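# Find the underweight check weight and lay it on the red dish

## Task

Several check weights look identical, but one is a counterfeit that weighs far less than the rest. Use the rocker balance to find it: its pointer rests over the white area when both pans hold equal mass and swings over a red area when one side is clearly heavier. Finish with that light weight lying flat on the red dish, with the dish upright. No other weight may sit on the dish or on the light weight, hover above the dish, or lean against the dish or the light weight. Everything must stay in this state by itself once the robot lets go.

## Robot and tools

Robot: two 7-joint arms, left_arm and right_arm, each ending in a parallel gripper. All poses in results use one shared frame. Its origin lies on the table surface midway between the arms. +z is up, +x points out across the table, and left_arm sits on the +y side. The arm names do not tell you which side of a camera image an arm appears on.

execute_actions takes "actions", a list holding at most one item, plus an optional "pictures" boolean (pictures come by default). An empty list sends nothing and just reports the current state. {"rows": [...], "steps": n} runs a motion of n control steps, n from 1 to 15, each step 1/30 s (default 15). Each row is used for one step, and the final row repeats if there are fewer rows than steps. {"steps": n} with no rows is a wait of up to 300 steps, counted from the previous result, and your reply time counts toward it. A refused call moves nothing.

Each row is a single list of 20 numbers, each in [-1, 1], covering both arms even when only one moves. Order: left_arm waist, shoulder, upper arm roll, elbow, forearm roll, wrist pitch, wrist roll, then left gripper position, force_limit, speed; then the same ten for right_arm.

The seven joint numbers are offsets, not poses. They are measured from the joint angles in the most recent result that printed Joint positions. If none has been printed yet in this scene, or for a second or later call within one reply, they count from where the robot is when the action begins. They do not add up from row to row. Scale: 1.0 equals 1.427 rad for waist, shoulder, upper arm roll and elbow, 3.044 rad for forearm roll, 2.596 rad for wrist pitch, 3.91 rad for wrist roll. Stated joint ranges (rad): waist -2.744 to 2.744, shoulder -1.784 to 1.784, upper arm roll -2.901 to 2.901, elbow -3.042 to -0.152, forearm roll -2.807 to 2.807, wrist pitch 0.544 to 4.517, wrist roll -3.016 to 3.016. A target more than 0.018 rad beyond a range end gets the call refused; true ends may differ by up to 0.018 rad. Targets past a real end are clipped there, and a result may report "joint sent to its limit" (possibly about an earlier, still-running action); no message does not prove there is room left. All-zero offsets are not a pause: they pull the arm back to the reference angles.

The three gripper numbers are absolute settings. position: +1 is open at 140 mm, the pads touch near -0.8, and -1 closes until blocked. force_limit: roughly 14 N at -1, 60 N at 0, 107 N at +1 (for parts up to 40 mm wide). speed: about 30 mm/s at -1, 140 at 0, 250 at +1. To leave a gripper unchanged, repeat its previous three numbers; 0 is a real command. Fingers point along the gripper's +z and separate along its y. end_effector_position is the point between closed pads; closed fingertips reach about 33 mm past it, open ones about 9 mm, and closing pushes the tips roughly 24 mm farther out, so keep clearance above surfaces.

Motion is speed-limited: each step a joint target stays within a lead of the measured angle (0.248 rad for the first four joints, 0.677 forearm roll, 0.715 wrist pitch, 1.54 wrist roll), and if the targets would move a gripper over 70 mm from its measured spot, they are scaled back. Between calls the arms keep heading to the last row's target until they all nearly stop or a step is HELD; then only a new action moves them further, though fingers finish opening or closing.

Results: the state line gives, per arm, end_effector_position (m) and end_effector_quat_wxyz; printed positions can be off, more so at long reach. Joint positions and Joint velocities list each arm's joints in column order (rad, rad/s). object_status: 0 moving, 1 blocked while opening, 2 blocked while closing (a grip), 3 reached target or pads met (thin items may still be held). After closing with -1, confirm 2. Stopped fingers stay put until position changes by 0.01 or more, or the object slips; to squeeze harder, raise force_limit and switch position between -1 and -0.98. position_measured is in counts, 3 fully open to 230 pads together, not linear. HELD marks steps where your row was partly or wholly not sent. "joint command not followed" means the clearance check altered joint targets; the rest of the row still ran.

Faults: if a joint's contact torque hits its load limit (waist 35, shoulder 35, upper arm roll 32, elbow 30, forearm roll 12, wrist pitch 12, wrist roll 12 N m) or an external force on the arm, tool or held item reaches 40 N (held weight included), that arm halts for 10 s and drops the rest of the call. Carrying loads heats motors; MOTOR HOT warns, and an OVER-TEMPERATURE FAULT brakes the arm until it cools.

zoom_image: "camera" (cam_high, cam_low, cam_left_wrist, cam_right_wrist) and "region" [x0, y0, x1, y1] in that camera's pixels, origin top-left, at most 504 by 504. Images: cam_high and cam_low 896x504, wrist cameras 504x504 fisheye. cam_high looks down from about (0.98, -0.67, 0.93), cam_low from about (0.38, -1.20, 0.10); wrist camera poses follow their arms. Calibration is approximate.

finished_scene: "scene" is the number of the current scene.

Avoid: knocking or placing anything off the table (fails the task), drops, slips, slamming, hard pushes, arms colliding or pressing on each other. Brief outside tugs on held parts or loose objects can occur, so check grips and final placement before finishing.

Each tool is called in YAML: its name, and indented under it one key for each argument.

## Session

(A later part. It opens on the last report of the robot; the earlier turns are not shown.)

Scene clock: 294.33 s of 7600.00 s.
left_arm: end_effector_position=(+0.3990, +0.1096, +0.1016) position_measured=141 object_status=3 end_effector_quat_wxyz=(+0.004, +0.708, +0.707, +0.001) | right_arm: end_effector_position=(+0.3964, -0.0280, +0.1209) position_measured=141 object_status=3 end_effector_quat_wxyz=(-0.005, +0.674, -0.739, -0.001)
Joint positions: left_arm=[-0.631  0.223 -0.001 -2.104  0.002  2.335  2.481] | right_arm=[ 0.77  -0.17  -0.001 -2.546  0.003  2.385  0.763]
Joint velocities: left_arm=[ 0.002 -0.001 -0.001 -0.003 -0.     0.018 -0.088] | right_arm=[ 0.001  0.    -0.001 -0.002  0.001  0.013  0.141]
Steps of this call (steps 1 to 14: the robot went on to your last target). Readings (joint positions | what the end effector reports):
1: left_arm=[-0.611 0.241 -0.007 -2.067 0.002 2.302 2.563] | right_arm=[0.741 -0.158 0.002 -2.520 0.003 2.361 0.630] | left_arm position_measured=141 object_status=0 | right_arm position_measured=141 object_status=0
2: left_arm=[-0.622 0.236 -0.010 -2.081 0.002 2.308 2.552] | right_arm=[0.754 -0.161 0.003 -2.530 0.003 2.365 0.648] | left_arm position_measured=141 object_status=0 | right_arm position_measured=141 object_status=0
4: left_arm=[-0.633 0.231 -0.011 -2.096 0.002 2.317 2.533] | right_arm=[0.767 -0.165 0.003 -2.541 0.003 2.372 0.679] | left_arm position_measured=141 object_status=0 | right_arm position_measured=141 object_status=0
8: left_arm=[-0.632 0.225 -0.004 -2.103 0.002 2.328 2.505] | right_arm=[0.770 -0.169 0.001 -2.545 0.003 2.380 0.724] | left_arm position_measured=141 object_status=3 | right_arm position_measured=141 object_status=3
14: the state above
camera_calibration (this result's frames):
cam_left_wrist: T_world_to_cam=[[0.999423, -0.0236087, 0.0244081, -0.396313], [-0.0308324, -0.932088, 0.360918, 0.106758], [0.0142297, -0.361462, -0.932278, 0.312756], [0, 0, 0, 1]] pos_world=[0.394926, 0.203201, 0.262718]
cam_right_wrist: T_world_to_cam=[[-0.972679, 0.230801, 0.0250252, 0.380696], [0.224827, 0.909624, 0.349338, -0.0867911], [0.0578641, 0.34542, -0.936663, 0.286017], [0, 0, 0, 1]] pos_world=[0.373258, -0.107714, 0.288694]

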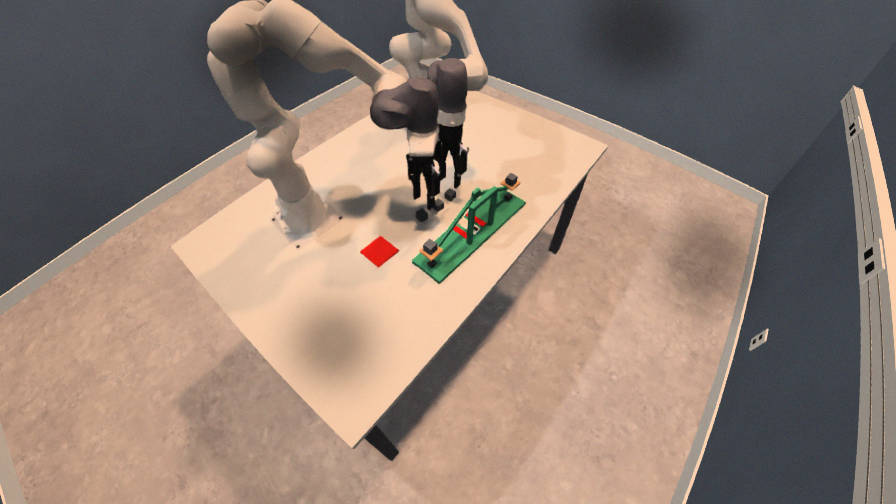

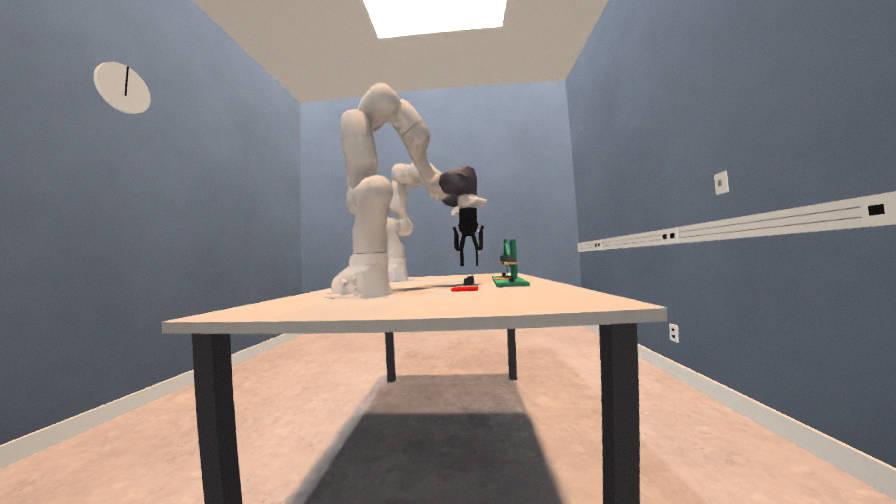

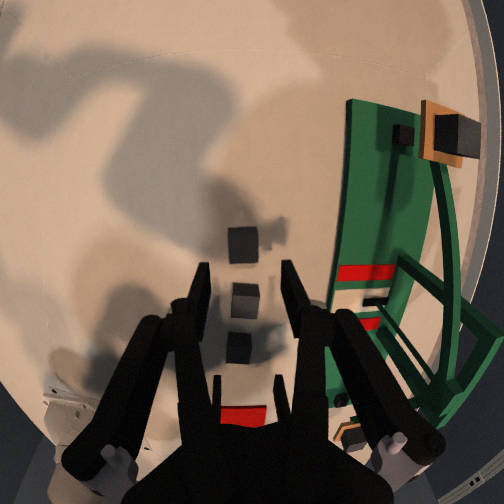

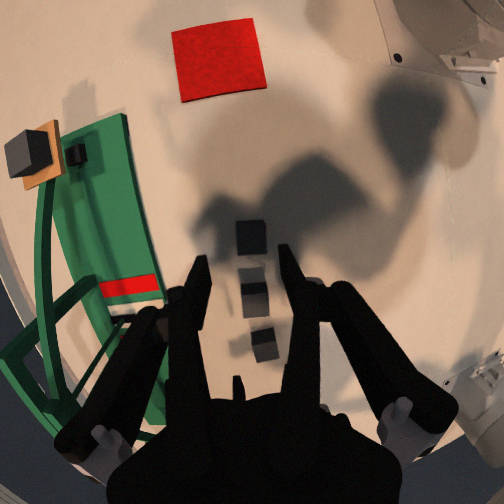

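execute_actions:
  actions:
    - {"rows":[[0.0005,0.0026,0,-0.0007,0,0.0056,-0.0045,-0.1,0,-0.4,0.001,0.0032,0,-0.0011,0,0.0075,0.016,-0.1,0,-0.4],[0.001,0.0068,0,-0.0017,0,0.0123,-0.0045,-0.1,0,-0.4,0.002,0.0084,0,-0.003,0,0.0165,0.022,-0.1,0,-0.4],[0.0015,0.0128,0,-0.0033,0,0.019,-0.0045,-0.1,0,-0.4,0.003,0.0158,0,-0.0056,0,0.0255,0.028,-0.1,0,-0.4],[0.002,0.0205,0,-0.0052,0,0.0258,-0.0045,-0.1,0,-0.4,0.004,0.0253,0,-0.009,0,0.0345,0.033,-0.1,0,-0.4],[0.0025,0.0282,0,-0.0072,0,0.0319,-0.0045,-0.1,0,-0.4,0.005,0.0348,0,-0.0123,0,0.0428,0.036,-0.1,0,-0.4],[0.0028,0.0368,0,-0.0094,0,0.0375,-0.0045,-0.1,0,-0.4,0.006,0.0454,0,-0.0161,0,0.0503,0.036,-0.1,0,-0.4],[0.0028,0.0454,0,-0.0116,0,0.0431,-0.0045,-0.1,0,-0.4,0.0065,0.0559,0,-0.0198,0,0.0578,0.036,-0.1,0,-0.4],[0.0028,0.0539,0,-0.0137,0,0.0482,-0.0045,-0.1,0,-0.4,0.0065,0.0665,0,-0.0236,0,0.0645,0.036,-0.1,0,-0.4],[0.0028,0.0616,0,-0.0157,0,0.0526,-0.0045,-0.1,0,-0.4,0.0065,0.076,0,-0.0269,0,0.0705,0.035,-0.1,0,-0.4],[0.0028,0.0693,0,-0.0177,0,0.056,-0.0045,-0.1,0,-0.4,0.0065,0.0855,0,-0.0303,0,0.075,0.034,-0.1,0,-0.4],[0.0028,0.0762,0,-0.0194,0,0.0588,-0.0045,-0.1,0,-0.4,0.0065,0.0939,0,-0.0333,0,0.0788,0.033,-0.1,0,-0.4],[0.0028,0.0813,0,-0.0207,0,0.0594,-0.0045,-0.1,0,-0.4,0.0065,0.1002,0,-0.0355,0,0.0795,0.032,-0.1,0,-0.4],[0.0028,0.0856,0,-0.0218,0,0.0572,-0.0045,-0.1,0,-0.4,0.0065,0.1055,0,-0.0374,0,0.0765,0.0316,-0.1,0,-0.4]],"steps":15}
  pictures: false

execute_actions:
  actions:
    - {"steps":9}
  pictures: false

execute_actions:
  actions:
    - {"rows":[[0,0,0,0,0,0,0,-1,0,-0.4,0,0,0,0,0,0,0,-1,0,-0.4]],"steps":15}
  pictures: false

execute_actions:
  actions:
    - {"rows":[[0,-0.0032,0,0.0014,0,-0.0101,0,-1,0,-0.4,0,-0.004,0,0.002,0,-0.0133,0,-1,0,-0.4],[0,-0.0095,0,0.0043,0,-0.0228,0,-1,0,-0.4,0,-0.012,0,0.0061,0,-0.0299,0,-1,0,-0.4],[0,-0.0191,0,0.0086,0,-0.0368,0,-1,0,-0.4,0,-0.024,0,0.0123,0,-0.0481,0,-1,0,-0.4],[0,-0.0302,0,0.0136,0,-0.0495,0,-1,0,-0.4,0,-0.0379,0,0.0195,0,-0.0647,0,-1,0,-0.4],[0,-0.043,0,0.0193,0,-0.0621,0,-1,0,-0.4,0,-0.0539,0,0.0276,0,-0.0813,0,-1,0,-0.4],[0,-0.0557,0,0.025,0,-0.0735,0,-1,0,-0.4,0,-0.0699,0,0.0358,0,-0.0963,0,-1,0,-0.4],[0,-0.0684,0,0.0307,0,-0.085,0,-1,0,-0.4,0,-0.0858,0,0.044,0,-0.1112,0,-1,0,-0.4],[0,-0.0811,0,0.0365,0,-0.0951,0,-1,0,-0.4,0,-0.1018,0,0.0522,0,-0.1245,0,-1,0,-0.4],[0,-0.0939,0,0.0422,0,-0.1052,0,-1,0,-0.4,0,-0.1178,0,0.0604,0,-0.1378,0,-1,0,-0.4],[0,-0.1066,0,0.0479,0,-0.1141,0,-1,0,-0.4,0,-0.1337,0,0.0686,0,-0.1494,0,-1,0,-0.4],[0,-0.1193,0,0.0536,0,-0.1217,0,-1,0,-0.4,0,-0.1497,0,0.0768,0,-0.1594,0,-1,0,-0.4],[0,-0.1321,0,0.0593,0,-0.1268,0,-1,0,-0.4,0,-0.1657,0,0.085,0,-0.166,0,-1,0,-0.4],[0,-0.1432,0,0.0644,0,-0.1319,0,-1,0,-0.4,0,-0.1796,0,0.0922,0,-0.1726,0,-1,0,-0.4],[0,-0.1527,0,0.0686,0,-0.1319,0,-1,0,-0.4,0,-0.1916,0,0.0983,0,-0.1726,0,-1,0,-0.4],[0,-0.1591,0,0.0715,0,-0.1319,0,-1,0,-0.4,0,-0.1996,0,0.1024,0,-0.1726,0,-1,0,-0.4]],"steps":15}
  pictures: false

execute_actions:
  actions:
    - {"rows":[[0.0043,-0.0068,0,0.0106,0,-0.0136,0.0067,-1,0,-0.4,-0.006,-0.01,0,0.0107,0,-0.0133,-0.0126,-1,0,-0.4],[0.0129,-0.0063,0,0.0255,0,-0.0252,0.0151,-1,0,-0.4,-0.0181,-0.0127,0,0.0228,0,-0.0228,-0.0284,-1,0,-0.4],[0.0258,0.0024,0,0.0441,0,-0.0333,0.0243,-1,0,-0.4,-0.0362,-0.0067,0,0.0356,0,-0.0273,-0.0458,-1,0,-0.4],[0.0408,0.0163,0,0.064,0,-0.038,0.0327,-1,0,-0.4,-0.0572,0.005,0,0.048,0,-0.0278,-0.0616,-1,0,-0.4],[0.058,0.0323,0,0.0868,0,-0.0427,0.0411,-1,0,-0.4,-0.0814,0.0184,0,0.0622,0,-0.0284,-0.0774,-1,0,-0.4],[0.0752,0.0482,0,0.1095,0,-0.047,0.0486,-1,0,-0.4,-0.1055,0.0318,0,0.0764,0,-0.0289,-0.0916,-1,0,-0.4],[0.0924,0.0642,0,0.1323,0,-0.0512,0.0561,-1,0,-0.4,-0.1296,0.0451,0,0.0906,0,-0.0294,-0.1059,-1,0,-0.4],[0.1095,0.0801,0,0.1551,0,-0.055,0.0629,-1,0,-0.4,-0.1537,0.0585,0,0.1048,0,-0.0299,-0.1185,-1,0,-0.4],[0.1267,0.096,0,0.1779,0,-0.0587,0.0696,-1,0,-0.4,-0.1778,0.0718,0,0.119,0,-0.0303,-0.1311,-1,0,-0.4],[0.1439,0.112,0,0.2006,0,-0.062,0.0754,-1,0,-0.4,-0.2019,0.0852,0,0.1332,0,-0.0307,-0.1422,-1,0,-0.4],[0.1611,0.1279,0,0.2234,0,-0.0648,0.0804,-1,0,-0.4,-0.226,0.0986,0,0.1474,0,-0.0311,-0.1517,-1,0,-0.4],[0.1783,0.1438,0,0.2462,0,-0.0667,0.0838,-1,0,-0.4,-0.2501,0.1119,0,0.1615,0,-0.0313,-0.158,-1,0,-0.4],[0.1933,0.1578,0,0.2661,0,-0.0686,0.088,-1,0,-0.4,-0.2712,0.1236,0,0.174,0,-0.0313,-0.166,-1,0,-0.4],[0.2062,0.1697,0,0.2832,0,-0.0686,0.088,-1,0,-0.4,-0.2892,0.1336,0,0.1846,0,-0.0313,-0.166,-1,0,-0.4],[0.2148,0.1777,0,0.2946,0,-0.0672,0.0848,-1,0,-0.4,-0.3013,0.1403,0,0.1917,0,-0.0313,-0.159,-1,0,-0.4]],"steps":15}
  pictures: false

execute_actions:
  actions:
    - {"steps":20}

Scene clock: 353.37 s of 7600.00 s.
left_arm: end_effector_position=(+0.3933, +0.1157, +0.0322) position_measured=141 object_status=3 end_effector_quat_wxyz=(-0.008, +0.699, +0.715, -0.000) | right_arm: end_effector_position=(+0.3864, -0.0324, +0.0525) position_measured=141 object_status=3 end_effector_quat_wxyz=(-0.008, -0.637, +0.771, +0.001)
Joint positions: left_arm=[-0.628  0.342 -0.001 -2.134  0.002  2.461  2.459] | right_arm=[ 0.777 -0.026 -0.001 -2.597  0.003  2.554  0.868]
Joint velocities: left_arm=[ 0.     0.143 -0.001 -0.055 -0.001  0.103  0.003] | right_arm=[ 0.002  0.151 -0.    -0.067  0.     0.145  0.042]
Steps of this call (steps 1 to 30: the robot went on to your last target; steps 31 to 90: nothing new was sent; then 55.53 s passed at rest; steps 91 to 105: all 15 steps of this action). Readings (joint positions | what the end effector reports):
91: left_arm=[-0.631 0.224 -0.001 -2.104 0.002 2.339 2.456] | right_arm=[0.770 -0.169 -0.001 -2.546 0.003 2.390 0.807] | left_arm position_measured=141 object_status=3 | right_arm position_measured=141 object_status=3
92: left_arm=[-0.631 0.225 -0.001 -2.104 0.002 2.344 2.456] | right_arm=[0.770 -0.168 -0.001 -2.547 0.003 2.396 0.810] | left_arm position_measured=141 object_status=3 | right_arm position_measured=141 object_status=3
94: left_arm=[-0.631 0.232 -0.001 -2.104 0.002 2.359 2.457] | right_arm=[0.771 -0.157 -0.001 -2.549 0.003 2.417 0.823] | left_arm position_measured=141 object_status=3 | right_arm position_measured=141 object_status=3
98: left_arm=[-0.629 0.269 -0.001 -2.112 0.002 2.404 2.458] | right_arm=[0.776 -0.110 -0.001 -2.565 0.003 2.477 0.849] | left_arm position_measured=141 object_status=3 | right_arm position_measured=141 object_status=3
105: the state above

Scene clock: 353.67 s of 7600.00 s.
left_arm: end_effector_position=(+0.3955, +0.1140, +0.0299) position_measured=141 object_status=3 end_effector_quat_wxyz=(-0.003, +0.699, +0.715, +0.000) | right_arm: end_effector_position=(+0.3896, -0.0299, +0.0509) position_measured=141 object_status=3 end_effector_quat_wxyz=(-0.001, -0.634, +0.774, +0.001)
Joint positions: left_arm=[-0.628  0.347 -0.001 -2.136  0.002  2.477  2.459] | right_arm=[ 0.777 -0.02  -0.001 -2.599  0.003  2.577  0.876]
Joint velocities: left_arm=[-0.    -0.001  0.     0.002  0.001  0.023  0.001] | right_arm=[ 0.001 -0.001  0.    -0.     0.001  0.029  0.016]
Steps of this call (steps 1 to 9: the robot went on to your last target). Readings (joint positions | what the end effector reports):
1: left_arm=[-0.628 0.345 -0.001 -2.136 0.002 2.464 2.459] | right_arm=[0.777 -0.022 -0.001 -2.598 0.003 2.559 0.870] | left_arm position_measured=141 object_status=3 | right_arm position_measured=141 object_status=3
2: left_arm=[-0.628 0.347 -0.001 -2.136 0.002 2.466 2.459] | right_arm=[0.777 -0.020 -0.001 -2.599 0.003 2.562 0.871] | left_arm position_measured=141 object_status=3 | right_arm position_measured=141 object_status=3
4: left_arm=[-0.628 0.347 -0.001 -2.136 0.002 2.471 2.459] | right_arm=[0.777 -0.020 -0.001 -2.599 0.003 2.569 0.873] | left_arm position_measured=141 object_status=3 | right_arm position_measured=141 object_status=3
8: left_arm=[-0.628 0.347 -0.001 -2.136 0.002 2.477 2.459] | right_arm=[0.777 -0.020 -0.001 -2.599 0.003 2.576 0.876] | left_arm position_measured=141 object_status=3 | right_arm position_measured=141 object_status=3
9: the state above

Scene clock: 354.17 s of 7600.00 s.
left_arm: end_effector_position=(+0.3957, +0.1139, +0.0301) position_measured=189 object_status=0 end_effector_quat_wxyz=(-0.003, +0.699, +0.715, +0.000) | right_arm: end_effector_position=(+0.3898, -0.0297, +0.0511) position_measured=189 object_status=0 end_effector_quat_wxyz=(-0.001, -0.634, +0.774, +0.001)
Joint positions: left_arm=[-0.628  0.347 -0.001 -2.136  0.002  2.478  2.459] | right_arm=[ 0.777 -0.02  -0.001 -2.599  0.003  2.577  0.876]
Joint velocities: left_arm=[-0.001  0.     0.001 -0.001  0.001 -0.    -0.   ] | right_arm=[ 0.     0.001 -0.001  0.001  0.001  0.001 -0.001]
Steps of this call (steps 1 to 15: all 15 steps of this action). Readings (joint positions | what the end effector reports):
1: left_arm=[-0.628 0.347 -0.001 -2.136 0.002 2.478 2.459] | right_arm=[0.777 -0.020 -0.001 -2.599 0.003 2.577 0.876] | left_arm position_measured=141 object_status=0 | right_arm position_measured=141 object_status=0
2: left_arm=[-0.628 0.347 -0.001 -2.136 0.002 2.478 2.459] | right_arm=[0.777 -0.020 -0.001 -2.599 0.003 2.577 0.876] | left_arm position_measured=146 object_status=0 | right_arm position_measured=146 object_status=0
4: left_arm=[-0.628 0.347 -0.001 -2.136 0.002 2.478 2.459] | right_arm=[0.777 -0.020 -0.001 -2.599 0.003 2.577 0.876] | left_arm position_measured=156 object_status=0 | right_arm position_measured=156 object_status=0
8: left_arm=[-0.628 0.347 -0.001 -2.136 0.002 2.478 2.459] | right_arm=[0.777 -0.020 -0.001 -2.599 0.003 2.577 0.876] | left_arm position_measured=177 object_status=0 | right_arm position_measured=177 object_status=0
15: the state above

Scene clock: 354.67 s of 7600.00 s.
left_arm: end_effector_position=(+0.3997, +0.1111, +0.1562) position_measured=189 object_status=2 end_effector_quat_wxyz=(+0.001, +0.699, +0.715, +0.001) | right_arm: end_effector_position=(+0.3950, -0.0251, +0.1810) position_measured=189 object_status=2 end_effector_quat_wxyz=(+0.005, -0.634, +0.774, +0.001)
Joint positions: left_arm=[-0.628  0.15  -0.001 -2.048  0.002  2.2    2.459] | right_arm=[ 0.777 -0.268 -0.001 -2.472  0.003  2.213  0.876]
Joint velocities: left_arm=[-0.001 -0.461 -0.001  0.219 -0.    -0.363  0.   ] | right_arm=[-0.    -0.554 -0.     0.288  0.    -0.477  0.001]
Steps of this call (steps 1 to 15: all 15 steps of this action). Readings (joint positions | what the end effector reports):
1: left_arm=[-0.628 0.346 -0.001 -2.136 0.002 2.474 2.459] | right_arm=[0.777 -0.021 -0.001 -2.599 0.003 2.572 0.876] | left_arm position_measured=189 object_status=2 | right_arm position_measured=189 object_status=2
2: left_arm=[-0.628 0.345 -0.001 -2.135 0.002 2.466 2.459] | right_arm=[0.777 -0.023 -0.001 -2.597 0.003 2.560 0.876] | left_arm position_measured=189 object_status=2 | right_arm position_measured=189 object_status=2
4: left_arm=[-0.628 0.335 -0.001 -2.132 0.002 2.433 2.459] | right_arm=[0.777 -0.038 -0.001 -2.590 0.003 2.519 0.876] | left_arm position_measured=189 object_status=2 | right_arm position_measured=189 object_status=2
8: left_arm=[-0.628 0.280 -0.001 -2.108 0.002 2.342 2.459] | right_arm=[0.777 -0.111 -0.001 -2.553 0.003 2.401 0.876] | left_arm position_measured=189 object_status=2 | right_arm position_measured=189 object_status=2
15: the state above

Scene clock: 355.17 s of 7600.00 s.
left_arm: end_effector_position=(+0.5508, +0.2130, +0.1747) position_measured=189 object_status=2 end_effector_quat_wxyz=(-0.001, +0.679, +0.734, +0.001) | right_arm: end_effector_position=(+0.5355, -0.1505, +0.2023) position_measured=189 object_status=2 end_effector_quat_wxyz=(-0.004, +0.644, -0.765, +0.000)
Joint positions: left_arm=[-0.362  0.369 -0.001 -1.683  0.002  2.051  2.67 ] | right_arm=[ 0.404 -0.098 -0.001 -2.232  0.003  2.142  0.477]
Joint velocities: left_arm=[ 0.597  0.507  0.081  0.683 -0.001 -0.113  0.388] | right_arm=[-0.78   0.43  -0.077  0.429 -0.001 -0.023 -0.718]
Steps of this call (steps 1 to 15: all 15 steps of this action). Readings (joint positions | what the end effector reports):
1: left_arm=[-0.628 0.139 -0.001 -2.040 0.002 2.193 2.461] | right_arm=[0.776 -0.281 -0.001 -2.464 0.003 2.207 0.872] | left_arm position_measured=189 object_status=2 | right_arm position_measured=189 object_status=2
2: left_arm=[-0.625 0.135 -0.003 -2.030 0.002 2.185 2.466] | right_arm=[0.771 -0.286 0.000 -2.455 0.003 2.199 0.863] | left_arm position_measured=189 object_status=2 | right_arm position_measured=189 object_status=2
4: left_arm=[-0.608 0.144 -0.007 -1.997 0.002 2.160 2.485] | right_arm=[0.745 -0.282 0.004 -2.432 0.003 2.182 0.827] | left_arm position_measured=189 object_status=2 | right_arm position_measured=189 object_status=2
8: left_arm=[-0.532 0.215 -0.010 -1.891 0.002 2.113 2.547] | right_arm=[0.634 -0.226 0.005 -2.363 0.003 2.159 0.710] | left_arm position_measured=189 object_status=2 | right_arm position_measured=189 object_status=2
15: the state above

Scene clock: 355.83 s of 7600.00 s.
left_arm: end_effector_position=(+0.5686, +0.2351, +0.1736) position_measured=189 object_status=2 end_effector_quat_wxyz=(-0.004, +0.701, +0.713, -0.001) | right_arm: end_effector_position=(+0.5516, -0.1774, +0.2010) position_measured=189 object_status=2 end_effector_quat_wxyz=(-0.002, +0.694, -0.720, -0.001)
Joint positions: left_arm=[-0.322  0.404 -0.001 -1.631  0.002  2.027  2.774] | right_arm=[ 0.348 -0.069 -0.003 -2.201  0.003  2.134  0.284]
Joint velocities: left_arm=[ 0.    -0.001  0.002  0.    -0.    -0.003  0.043] | right_arm=[ 0.001  0.    -0.002  0.001 -0.    -0.002 -0.08 ]
Steps of this call (steps 1 to 20: the robot went on to your last target). Readings (joint positions | what the end effector reports):
1: left_arm=[-0.345 0.383 0.002 -1.665 0.002 2.047 2.682] | right_arm=[0.382 -0.086 -0.004 -2.221 0.003 2.141 0.455] | left_arm position_measured=189 object_status=2 | right_arm position_measured=189 object_status=2
2: left_arm=[-0.332 0.392 0.005 -1.653 0.002 2.044 2.693] | right_arm=[0.367 -0.078 -0.007 -2.214 0.003 2.140 0.434] | left_arm position_measured=189 object_status=2 | right_arm position_measured=189 object_status=2
4: left_arm=[-0.317 0.401 0.009 -1.641 0.002 2.039 2.712] | right_arm=[0.351 -0.071 -0.009 -2.207 0.003 2.138 0.400] | left_arm position_measured=189 object_status=2 | right_arm position_measured=189 object_status=2
8: left_arm=[-0.316 0.404 0.005 -1.633 0.002 2.032 2.738] | right_arm=[0.348 -0.069 -0.006 -2.202 0.003 2.136 0.350] | left_arm position_measured=189 object_status=2 | right_arm position_measured=189 object_status=2
20: the state above
camera_calibration (this result's frames):
cam_left_wrist: T_world_to_cam=[[0.999932, -0.00618342, 0.0098813, -0.566413], [-0.00927658, -0.935438, 0.353369, 0.192773], [0.00705832, -0.353437, -0.935432, 0.425523], [0, 0, 0, 1]] pos_world=[0.56516, 0.32722, 0.335525]
cam_right_wrist: T_world_to_cam=[[-0.983646, 0.17791, 0.0280695, 0.560169], [0.176595, 0.922023, 0.344511, 0.0160602], [0.0354113, 0.343834, -0.938363, 0.416141], [0, 0, 0, 1]] pos_world=[0.533436, -0.257551, 0.369235]

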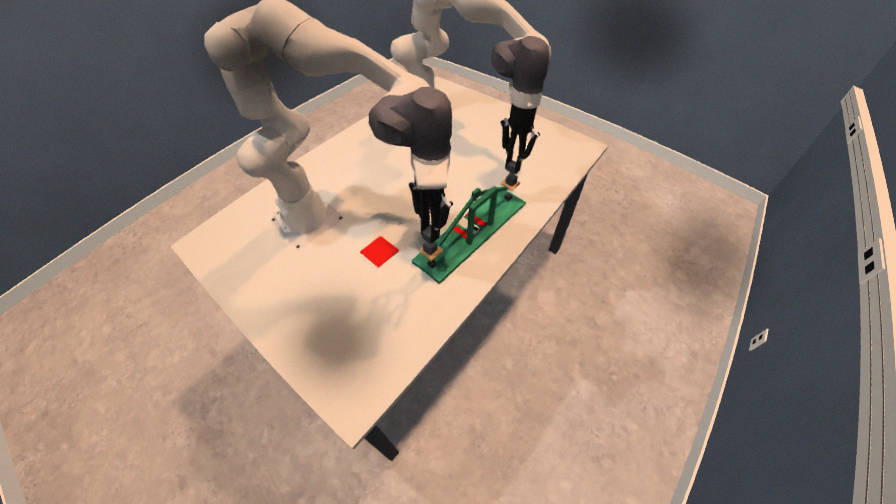

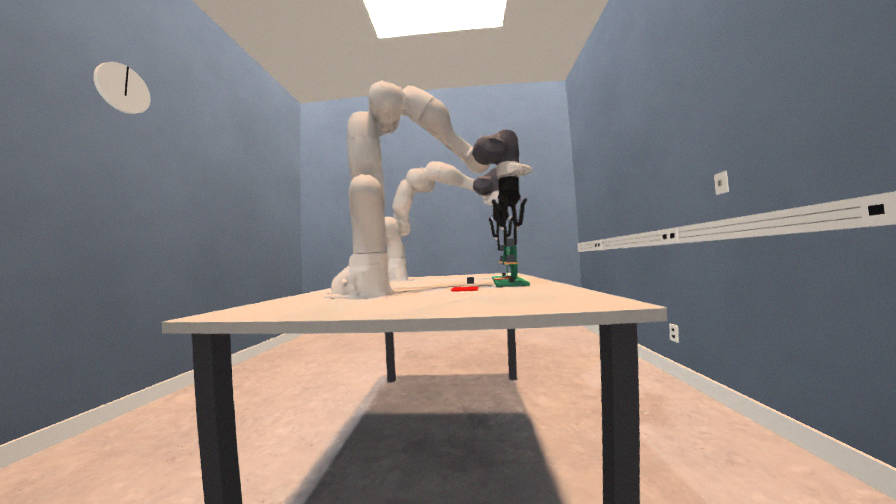

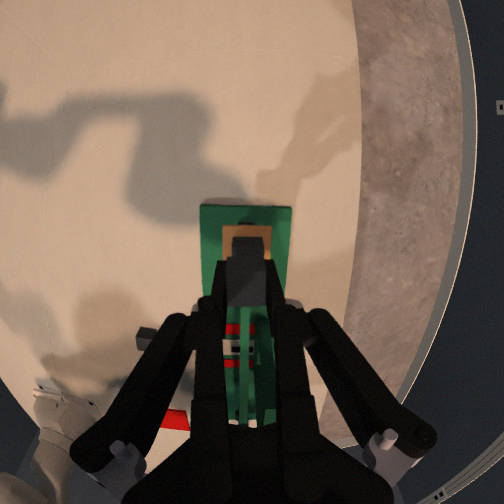

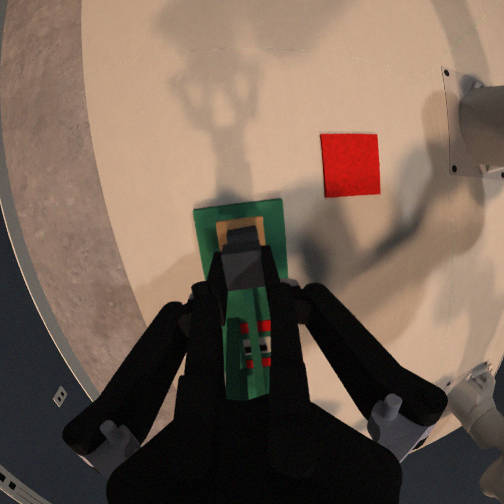

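execute_actions:
  actions:
    - {"rows":[[-0.0004,0.0008,0,-0.0006,0,0.003,0.0044,-1,0,-0.4,0.0005,0.001,0,-0.0009,0,0.0035,-0.0072,-1,0,-0.4],[-0.0008,0.0023,0,-0.0018,0,0.006,0.0044,-1,0,-0.4,0.001,0.0029,0,-0.0027,0,0.007,-0.0072,-1,0,-0.4],[-0.0012,0.0042,0,-0.0033,0,0.009,0.0044,-1,0,-0.4,0.0015,0.0054,0,-0.005,0,0.0108,-0.0072,-1,0,-0.4],[-0.0012,0.0061,0,-0.0048,0,0.0118,0.0044,-1,0,-0.4,0.0021,0.0078,0,-0.0073,0,0.0143,-0.0072,-1,0,-0.4],[-0.0012,0.0082,0,-0.0065,0,0.0143,0.0044,-1,0,-0.4,0.0021,0.0105,0,-0.0098,0,0.0175,-0.0072,-1,0,-0.4],[-0.0012,0.0103,0,-0.0082,0,0.0167,0.0044,-1,0,-0.4,0.0021,0.0132,0,-0.0123,0,0.0205,-0.0072,-1,0,-0.4],[-0.0012,0.0122,0,-0.0097,0,0.0187,0.0044,-1,0,-0.4,0.0021,0.0157,0,-0.0146,0,0.023,-0.0072,-1,0,-0.4],[-0.0012,0.0141,0,-0.0112,0,0.0206,0.0044,-1,0,-0.4,0.0021,0.0181,0,-0.0169,0,0.0253,-0.0072,-1,0,-0.4],[-0.0012,0.0159,0,-0.0125,0,0.022,0.0044,-1,0,-0.4,0.0021,0.0203,0,-0.0189,0,0.027,-0.0072,-1,0,-0.4],[-0.0012,0.0172,0,-0.0136,0,0.0226,0.0044,-1,0,-0.4,0.0021,0.0221,0,-0.0205,0,0.0278,-0.0072,-1,0,-0.4],[-0.0012,0.0183,0,-0.0145,0,0.0226,0.0044,-1,0,-0.4,0.0021,0.0235,0,-0.0219,0,0.0278,-0.0072,-1,0,-0.4],[-0.0012,0.0191,0,-0.0151,0,0.022,0.0044,-1,0,-0.4,0.0021,0.0245,0,-0.0228,0,0.027,-0.0072,-1,0,-0.4],[-0.0012,0.0191,0,-0.0151,0,0.021,0.0044,-1,0,-0.4,0.0021,0.0245,0,-0.0228,0,0.0255,-0.0072,-1,0,-0.4]],"steps":15}
  pictures: false

execute_actions:
  actions:
    - {"steps":8}
  pictures: false

execute_actions:
  actions:
    - {"rows":[[0,0,0,0,0,0,0,0,0,-0.4,0,0,0,0,0,0,0,0,0,-0.4]],"steps":15}
  pictures: false

execute_actions:
  actions:
    - {"steps":15}

zoom_image:
  camera: "cam_low"
  region: [470, 215, 550, 295]

Scene clock: 377.93 s of 7600.00 s.
left_arm: end_effector_position=(+0.5685, +0.2349, +0.1476) position_measured=189 object_status=2 end_effector_quat_wxyz=(-0.007, +0.706, +0.708, -0.002) | right_arm: end_effector_position=(+0.5500, -0.1775, +0.1738) position_measured=189 object_status=2 end_effector_quat_wxyz=(+0.002, +0.703, -0.712, -0.003)
Joint positions: left_arm=[-0.322  0.434 -0.001 -1.653  0.002  2.073  2.787] | right_arm=[ 0.349 -0.034 -0.003 -2.232  0.003  2.192  0.26 ]
Joint velocities: left_arm=[-0.001  0.02  -0.001 -0.015 -0.     0.027 -0.   ] | right_arm=[ 0.002  0.018  0.001 -0.018 -0.001  0.031 -0.   ]
Steps of this call (steps 1 to 30: the robot went on to your last target; steps 31 to 90: nothing new was sent; then 18.60 s passed at rest; steps 91 to 105: all 15 steps of this action). Readings (joint positions | what the end effector reports):
91: left_arm=[-0.322 0.404 -0.001 -1.631 0.002 2.027 2.787] | right_arm=[0.348 -0.069 -0.003 -2.201 0.003 2.135 0.260] | left_arm position_measured=189 object_status=2 | right_arm position_measured=189 object_status=2
92: left_arm=[-0.322 0.405 -0.001 -1.631 0.002 2.029 2.787] | right_arm=[0.348 -0.068 -0.003 -2.201 0.003 2.138 0.260] | left_arm position_measured=189 object_status=2 | right_arm position_measured=189 object_status=2
94: left_arm=[-0.322 0.407 -0.001 -1.633 0.002 2.036 2.787] | right_arm=[0.348 -0.066 -0.003 -2.204 0.003 2.146 0.260] | left_arm position_measured=189 object_status=2 | right_arm position_measured=189 object_status=2
98: left_arm=[-0.322 0.418 -0.001 -1.641 0.002 2.055 2.787] | right_arm=[0.349 -0.053 -0.003 -2.216 0.003 2.170 0.260] | left_arm position_measured=189 object_status=2 | right_arm position_measured=189 object_status=2
105: the state above

Scene clock: 378.20 s of 7600.00 s.
left_arm: end_effector_position=(+0.5695, +0.2345, +0.1475) position_measured=189 object_status=2 end_effector_quat_wxyz=(-0.005, +0.706, +0.708, -0.001) | right_arm: end_effector_position=(+0.5513, -0.1771, +0.1738) position_measured=189 object_status=2 end_effector_quat_wxyz=(+0.001, +0.703, -0.712, -0.002)
Joint positions: left_arm=[-0.322  0.434 -0.001 -1.654  0.002  2.077  2.787] | right_arm=[ 0.349 -0.034 -0.003 -2.233  0.003  2.197  0.26 ]
Joint velocities: left_arm=[-0.001  0.     0.    -0.001 -0.     0.006  0.   ] | right_arm=[0.    0.    0.002 0.001 0.    0.007 0.001]
Steps of this call (steps 1 to 8: the robot went on to your last target). Readings (joint positions | what the end effector reports):
1: left_arm=[-0.322 0.434 -0.001 -1.654 0.002 2.074 2.787] | right_arm=[0.349 -0.034 -0.003 -2.233 0.003 2.193 0.260] | left_arm position_measured=189 object_status=2 | right_arm position_measured=189 object_status=2
2: left_arm=[-0.322 0.434 -0.001 -1.654 0.002 2.074 2.787] | right_arm=[0.349 -0.034 -0.003 -2.233 0.003 2.194 0.260] | left_arm position_measured=189 object_status=2 | right_arm position_measured=189 object_status=2
4: left_arm=[-0.322 0.434 -0.001 -1.654 0.002 2.075 2.787] | right_arm=[0.349 -0.034 -0.003 -2.233 0.003 2.195 0.260] | left_arm position_measured=189 object_status=2 | right_arm position_measured=189 object_status=2
8: the state above

Scene clock: 378.70 s of 7600.00 s.
left_arm: end_effector_position=(+0.5695, +0.2345, +0.1474) position_measured=129 object_status=0 end_effector_quat_wxyz=(-0.005, +0.706, +0.708, -0.001) | right_arm: end_effector_position=(+0.5513, -0.1771, +0.1738) position_measured=129 object_status=0 end_effector_quat_wxyz=(+0.001, +0.703, -0.712, -0.002)
Joint positions: left_arm=[-0.322  0.434 -0.001 -1.654  0.002  2.077  2.787] | right_arm=[ 0.349 -0.034 -0.003 -2.233  0.003  2.196  0.26 ]
Joint velocities: left_arm=[ 0.001  0.     0.002 -0.     0.     0.001  0.001] | right_arm=[-0.001 -0.001 -0.001 -0.001  0.001 -0.    -0.   ]
Steps of this call (steps 1 to 15: all 15 steps of this action). Readings (joint positions | what the end effector reports):
1: left_arm=[-0.322 0.434 -0.001 -1.654 0.002 2.077 2.787] | right_arm=[0.349 -0.034 -0.003 -2.233 0.003 2.197 0.260] | left_arm position_measured=189 object_status=0 | right_arm position_measured=189 object_status=0
2: left_arm=[-0.322 0.434 -0.001 -1.654 0.002 2.077 2.787] | right_arm=[0.349 -0.034 -0.003 -2.233 0.003 2.197 0.260] | left_arm position_measured=189 object_status=0 | right_arm position_measured=189 object_status=0
4: left_arm=[-0.322 0.434 -0.001 -1.654 0.002 2.077 2.787] | right_arm=[0.349 -0.034 -0.003 -2.233 0.003 2.197 0.260] | left_arm position_measured=174 object_status=0 | right_arm position_measured=175 object_status=0
8: left_arm=[-0.322 0.434 -0.001 -1.654 0.002 2.077 2.787] | right_arm=[0.349 -0.034 -0.003 -2.233 0.003 2.197 0.260] | left_arm position_measured=153 object_status=0 | right_arm position_measured=154 object_status=0
15: the state above

Scene clock: 379.20 s of 7600.00 s.
left_arm: end_effector_position=(+0.5695, +0.2345, +0.1474) position_measured=129 object_status=3 end_effector_quat_wxyz=(-0.005, +0.706, +0.708, -0.001) | right_arm: end_effector_position=(+0.5513, -0.1771, +0.1738) position_measured=129 object_status=3 end_effector_quat_wxyz=(+0.001, +0.703, -0.712, -0.002)
Joint positions: left_arm=[-0.322  0.434 -0.001 -1.654  0.002  2.077  2.787] | right_arm=[ 0.349 -0.034 -0.003 -2.233  0.003  2.196  0.26 ]
Joint velocities: left_arm=[ 0.001  0.    -0.    -0.001 -0.001 -0.     0.   ] | right_arm=[ 0.001  0.002  0.001 -0.002 -0.001  0.001 -0.002]
Steps of this call (steps 1 to 15: the robot went on to your last target). Readings (joint positions | what the end effector reports):
1: left_arm=[-0.322 0.434 -0.001 -1.654 0.002 2.077 2.787] | right_arm=[0.349 -0.034 -0.003 -2.233 0.003 2.196 0.260] | left_arm position_measured=129 object_status=0 | right_arm position_measured=129 object_status=0
2: left_arm=[-0.322 0.434 -0.001 -1.654 0.002 2.077 2.787] | right_arm=[0.349 -0.034 -0.003 -2.233 0.003 2.196 0.260] | left_arm position_measured=129 object_status=0 | right_arm position_measured=129 object_status=0
4: left_arm=[-0.322 0.434 -0.001 -1.654 0.002 2.077 2.787] | right_arm=[0.349 -0.034 -0.003 -2.233 0.003 2.196 0.260] | left_arm position_measured=129 object_status=3 | right_arm position_measured=129 object_status=3
8: left_arm=[-0.322 0.434 -0.001 -1.654 0.002 2.077 2.787] | right_arm=[0.349 -0.034 -0.003 -2.233 0.003 2.196 0.260] | left_arm position_measured=129 object_status=3 | right_arm position_measured=129 object_status=3
15: the state above
All arms were judged still, so your last target was given up. Only a new action makes them travel on or press farther. Fingers that are still opening or closing keep moving.
camera_calibration (this result's frames):
cam_left_wrist: T_world_to_cam=[[0.99978, -0.0196931, 0.0072834, -0.563463], [-0.0209964, -0.93549, 0.352729, 0.208301], [-0.000132782, -0.352804, -0.935697, 0.404835], [0, 0, 0, 1]] pos_world=[0.567766, 0.326595, 0.309433]
cam_right_wrist: T_world_to_cam=[[-0.987624, 0.153429, 0.0325254, 0.55764], [0.155232, 0.926642, 0.342399, 0.0381748], [0.0223947, 0.343211, -0.938991, 0.397683], [0, 0, 0, 1]] pos_world=[0.535907, -0.257422, 0.342212]

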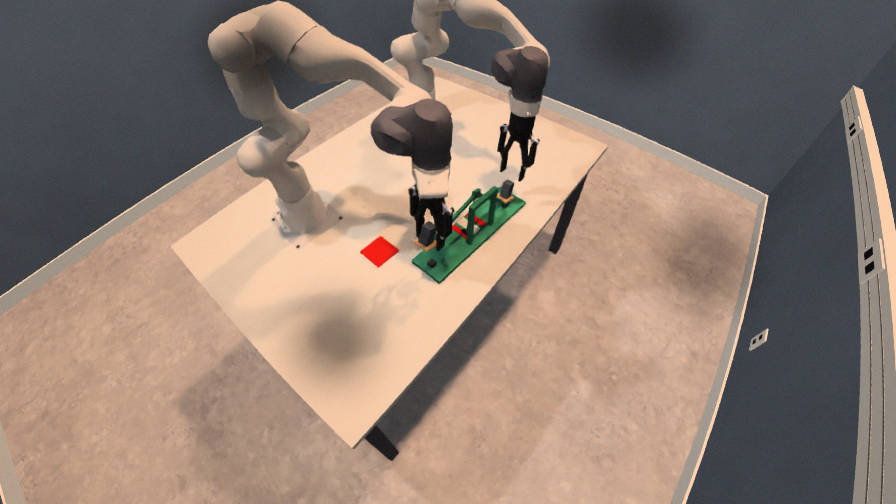

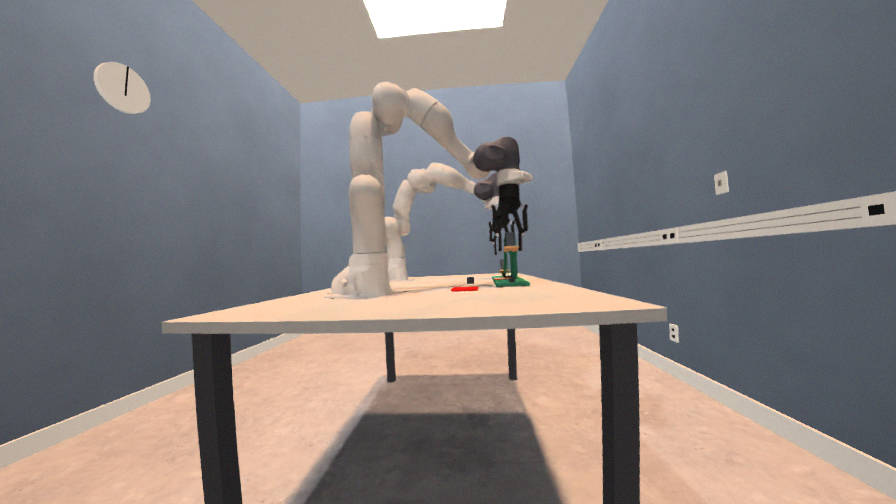

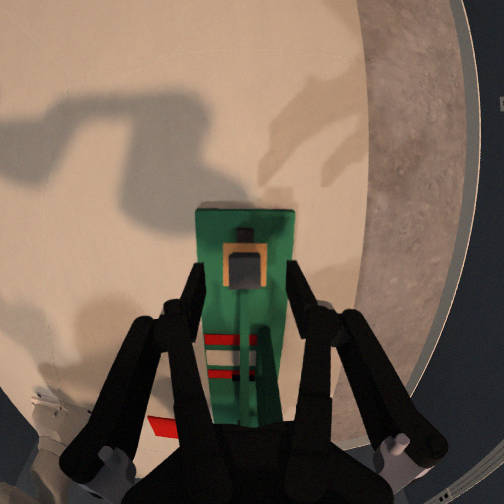

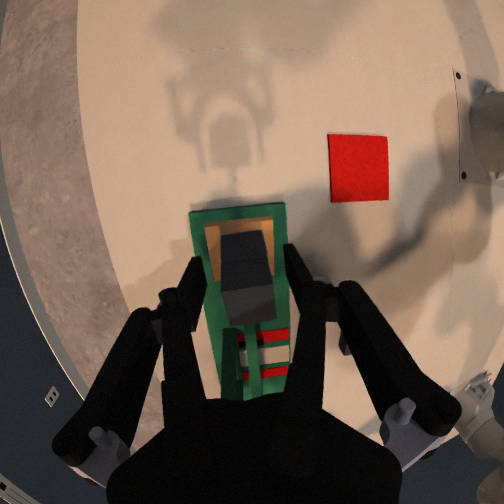

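Region (470, 215, 550, 295) of cam_low's 896x504 image, scaled by 6.300, with more detail than that image has.

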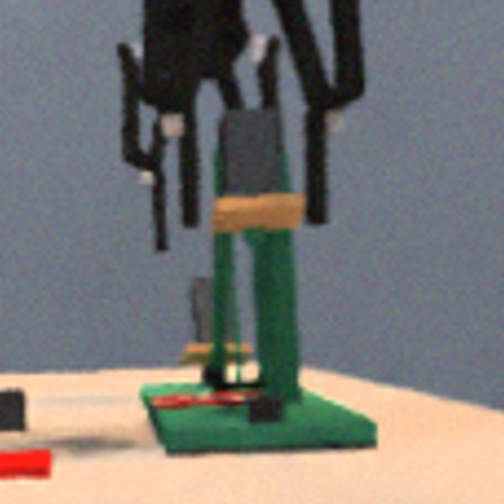

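execute_actions:
  actions: []

Scene clock: 392.90 s of 7600.00 s.
left_arm: end_effector_position=(+0.5695, +0.2345, +0.1474) position_measured=129 object_status=3 end_effector_quat_wxyz=(-0.005, +0.706, +0.708, -0.001) | right_arm: end_effector_position=(+0.5513, -0.1771, +0.1738) position_measured=129 object_status=3 end_effector_quat_wxyz=(+0.001, +0.703, -0.712, -0.002)
Joint positions: left_arm=[-0.322  0.434 -0.001 -1.654  0.002  2.077  2.787] | right_arm=[ 0.349 -0.034 -0.003 -2.233  0.003  2.196  0.26 ]
Joint velocities: left_arm=[ 0.001 -0.002 -0.001  0.     0.001 -0.    -0.001] | right_arm=[ 0.001  0.     0.     0.001 -0.    -0.001  0.001]
Steps of this call (steps 1 to 90: nothing new was sent; then 10.70 s passed at rest). Readings (joint positions | what the end effector reports):
1: left_arm=[-0.322 0.434 -0.001 -1.654 0.002 2.077 2.787] | right_arm=[0.349 -0.034 -0.003 -2.233 0.003 2.196 0.260] | left_arm position_measured=129 object_status=3 | right_arm position_measured=129 object_status=3
2: left_arm=[-0.322 0.434 -0.001 -1.654 0.002 2.077 2.787] | right_arm=[0.349 -0.034 -0.003 -2.233 0.003 2.196 0.260] | left_arm position_measured=129 object_status=3 | right_arm position_measured=129 object_status=3
4: left_arm=[-0.322 0.434 -0.001 -1.654 0.002 2.077 2.787] | right_arm=[0.349 -0.034 -0.003 -2.233 0.003 2.196 0.260] | left_arm position_measured=129 object_status=3 | right_arm position_measured=129 object_status=3
8: left_arm=[-0.322 0.434 -0.001 -1.654 0.002 2.077 2.787] | right_arm=[0.349 -0.034 -0.003 -2.233 0.003 2.196 0.260] | left_arm position_measured=129 object_status=3 | right_arm position_measured=129 object_status=3
90: the state above
camera_calibration (this result's frames):
cam_left_wrist: T_world_to_cam=[[0.99978, -0.0196932, 0.00728341, -0.563463], [-0.0209964, -0.93549, 0.352729, 0.208301], [-0.000132781, -0.352804, -0.935697, 0.404835], [0, 0, 0, 1]] pos_world=[0.567766, 0.326595, 0.309433]
cam_right_wrist: T_world_to_cam=[[-0.987624, 0.153429, 0.0325253, 0.55764], [0.155232, 0.926642, 0.342399, 0.038175], [0.0223947, 0.343211, -0.938991, 0.397683], [0, 0, 0, 1]] pos_world=[0.535907, -0.257422, 0.342212]

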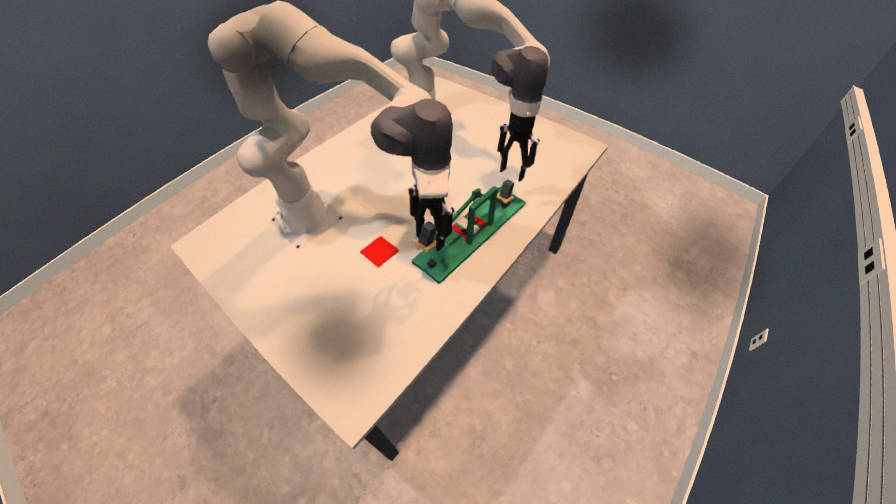

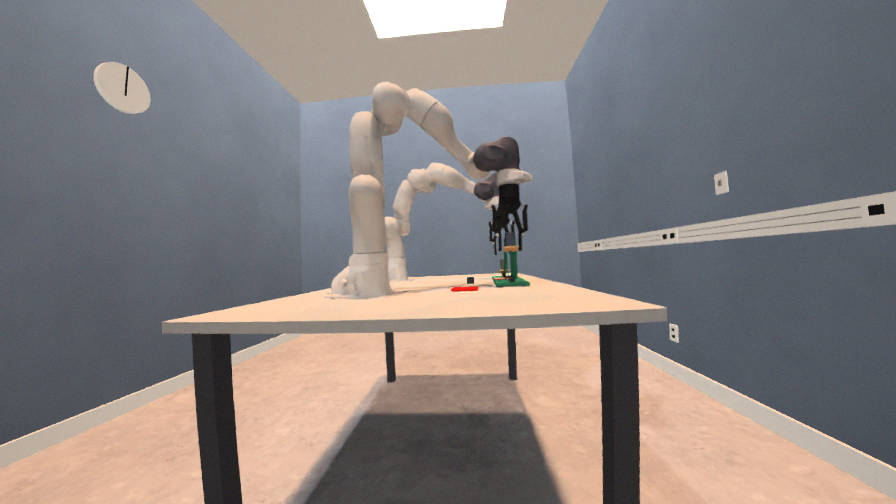

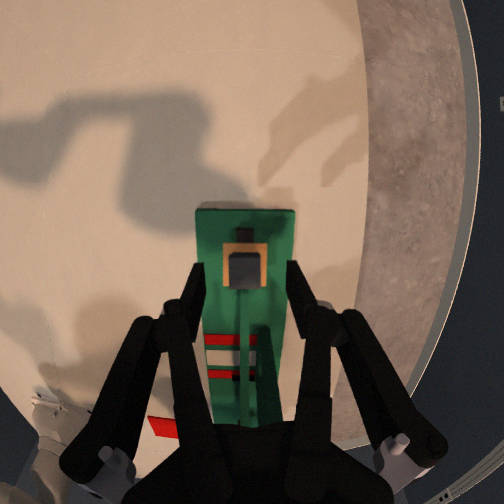

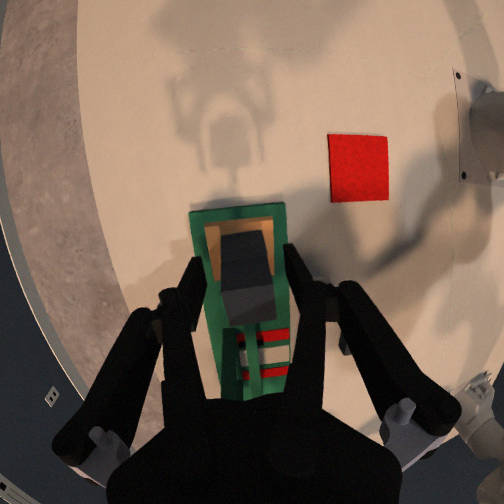

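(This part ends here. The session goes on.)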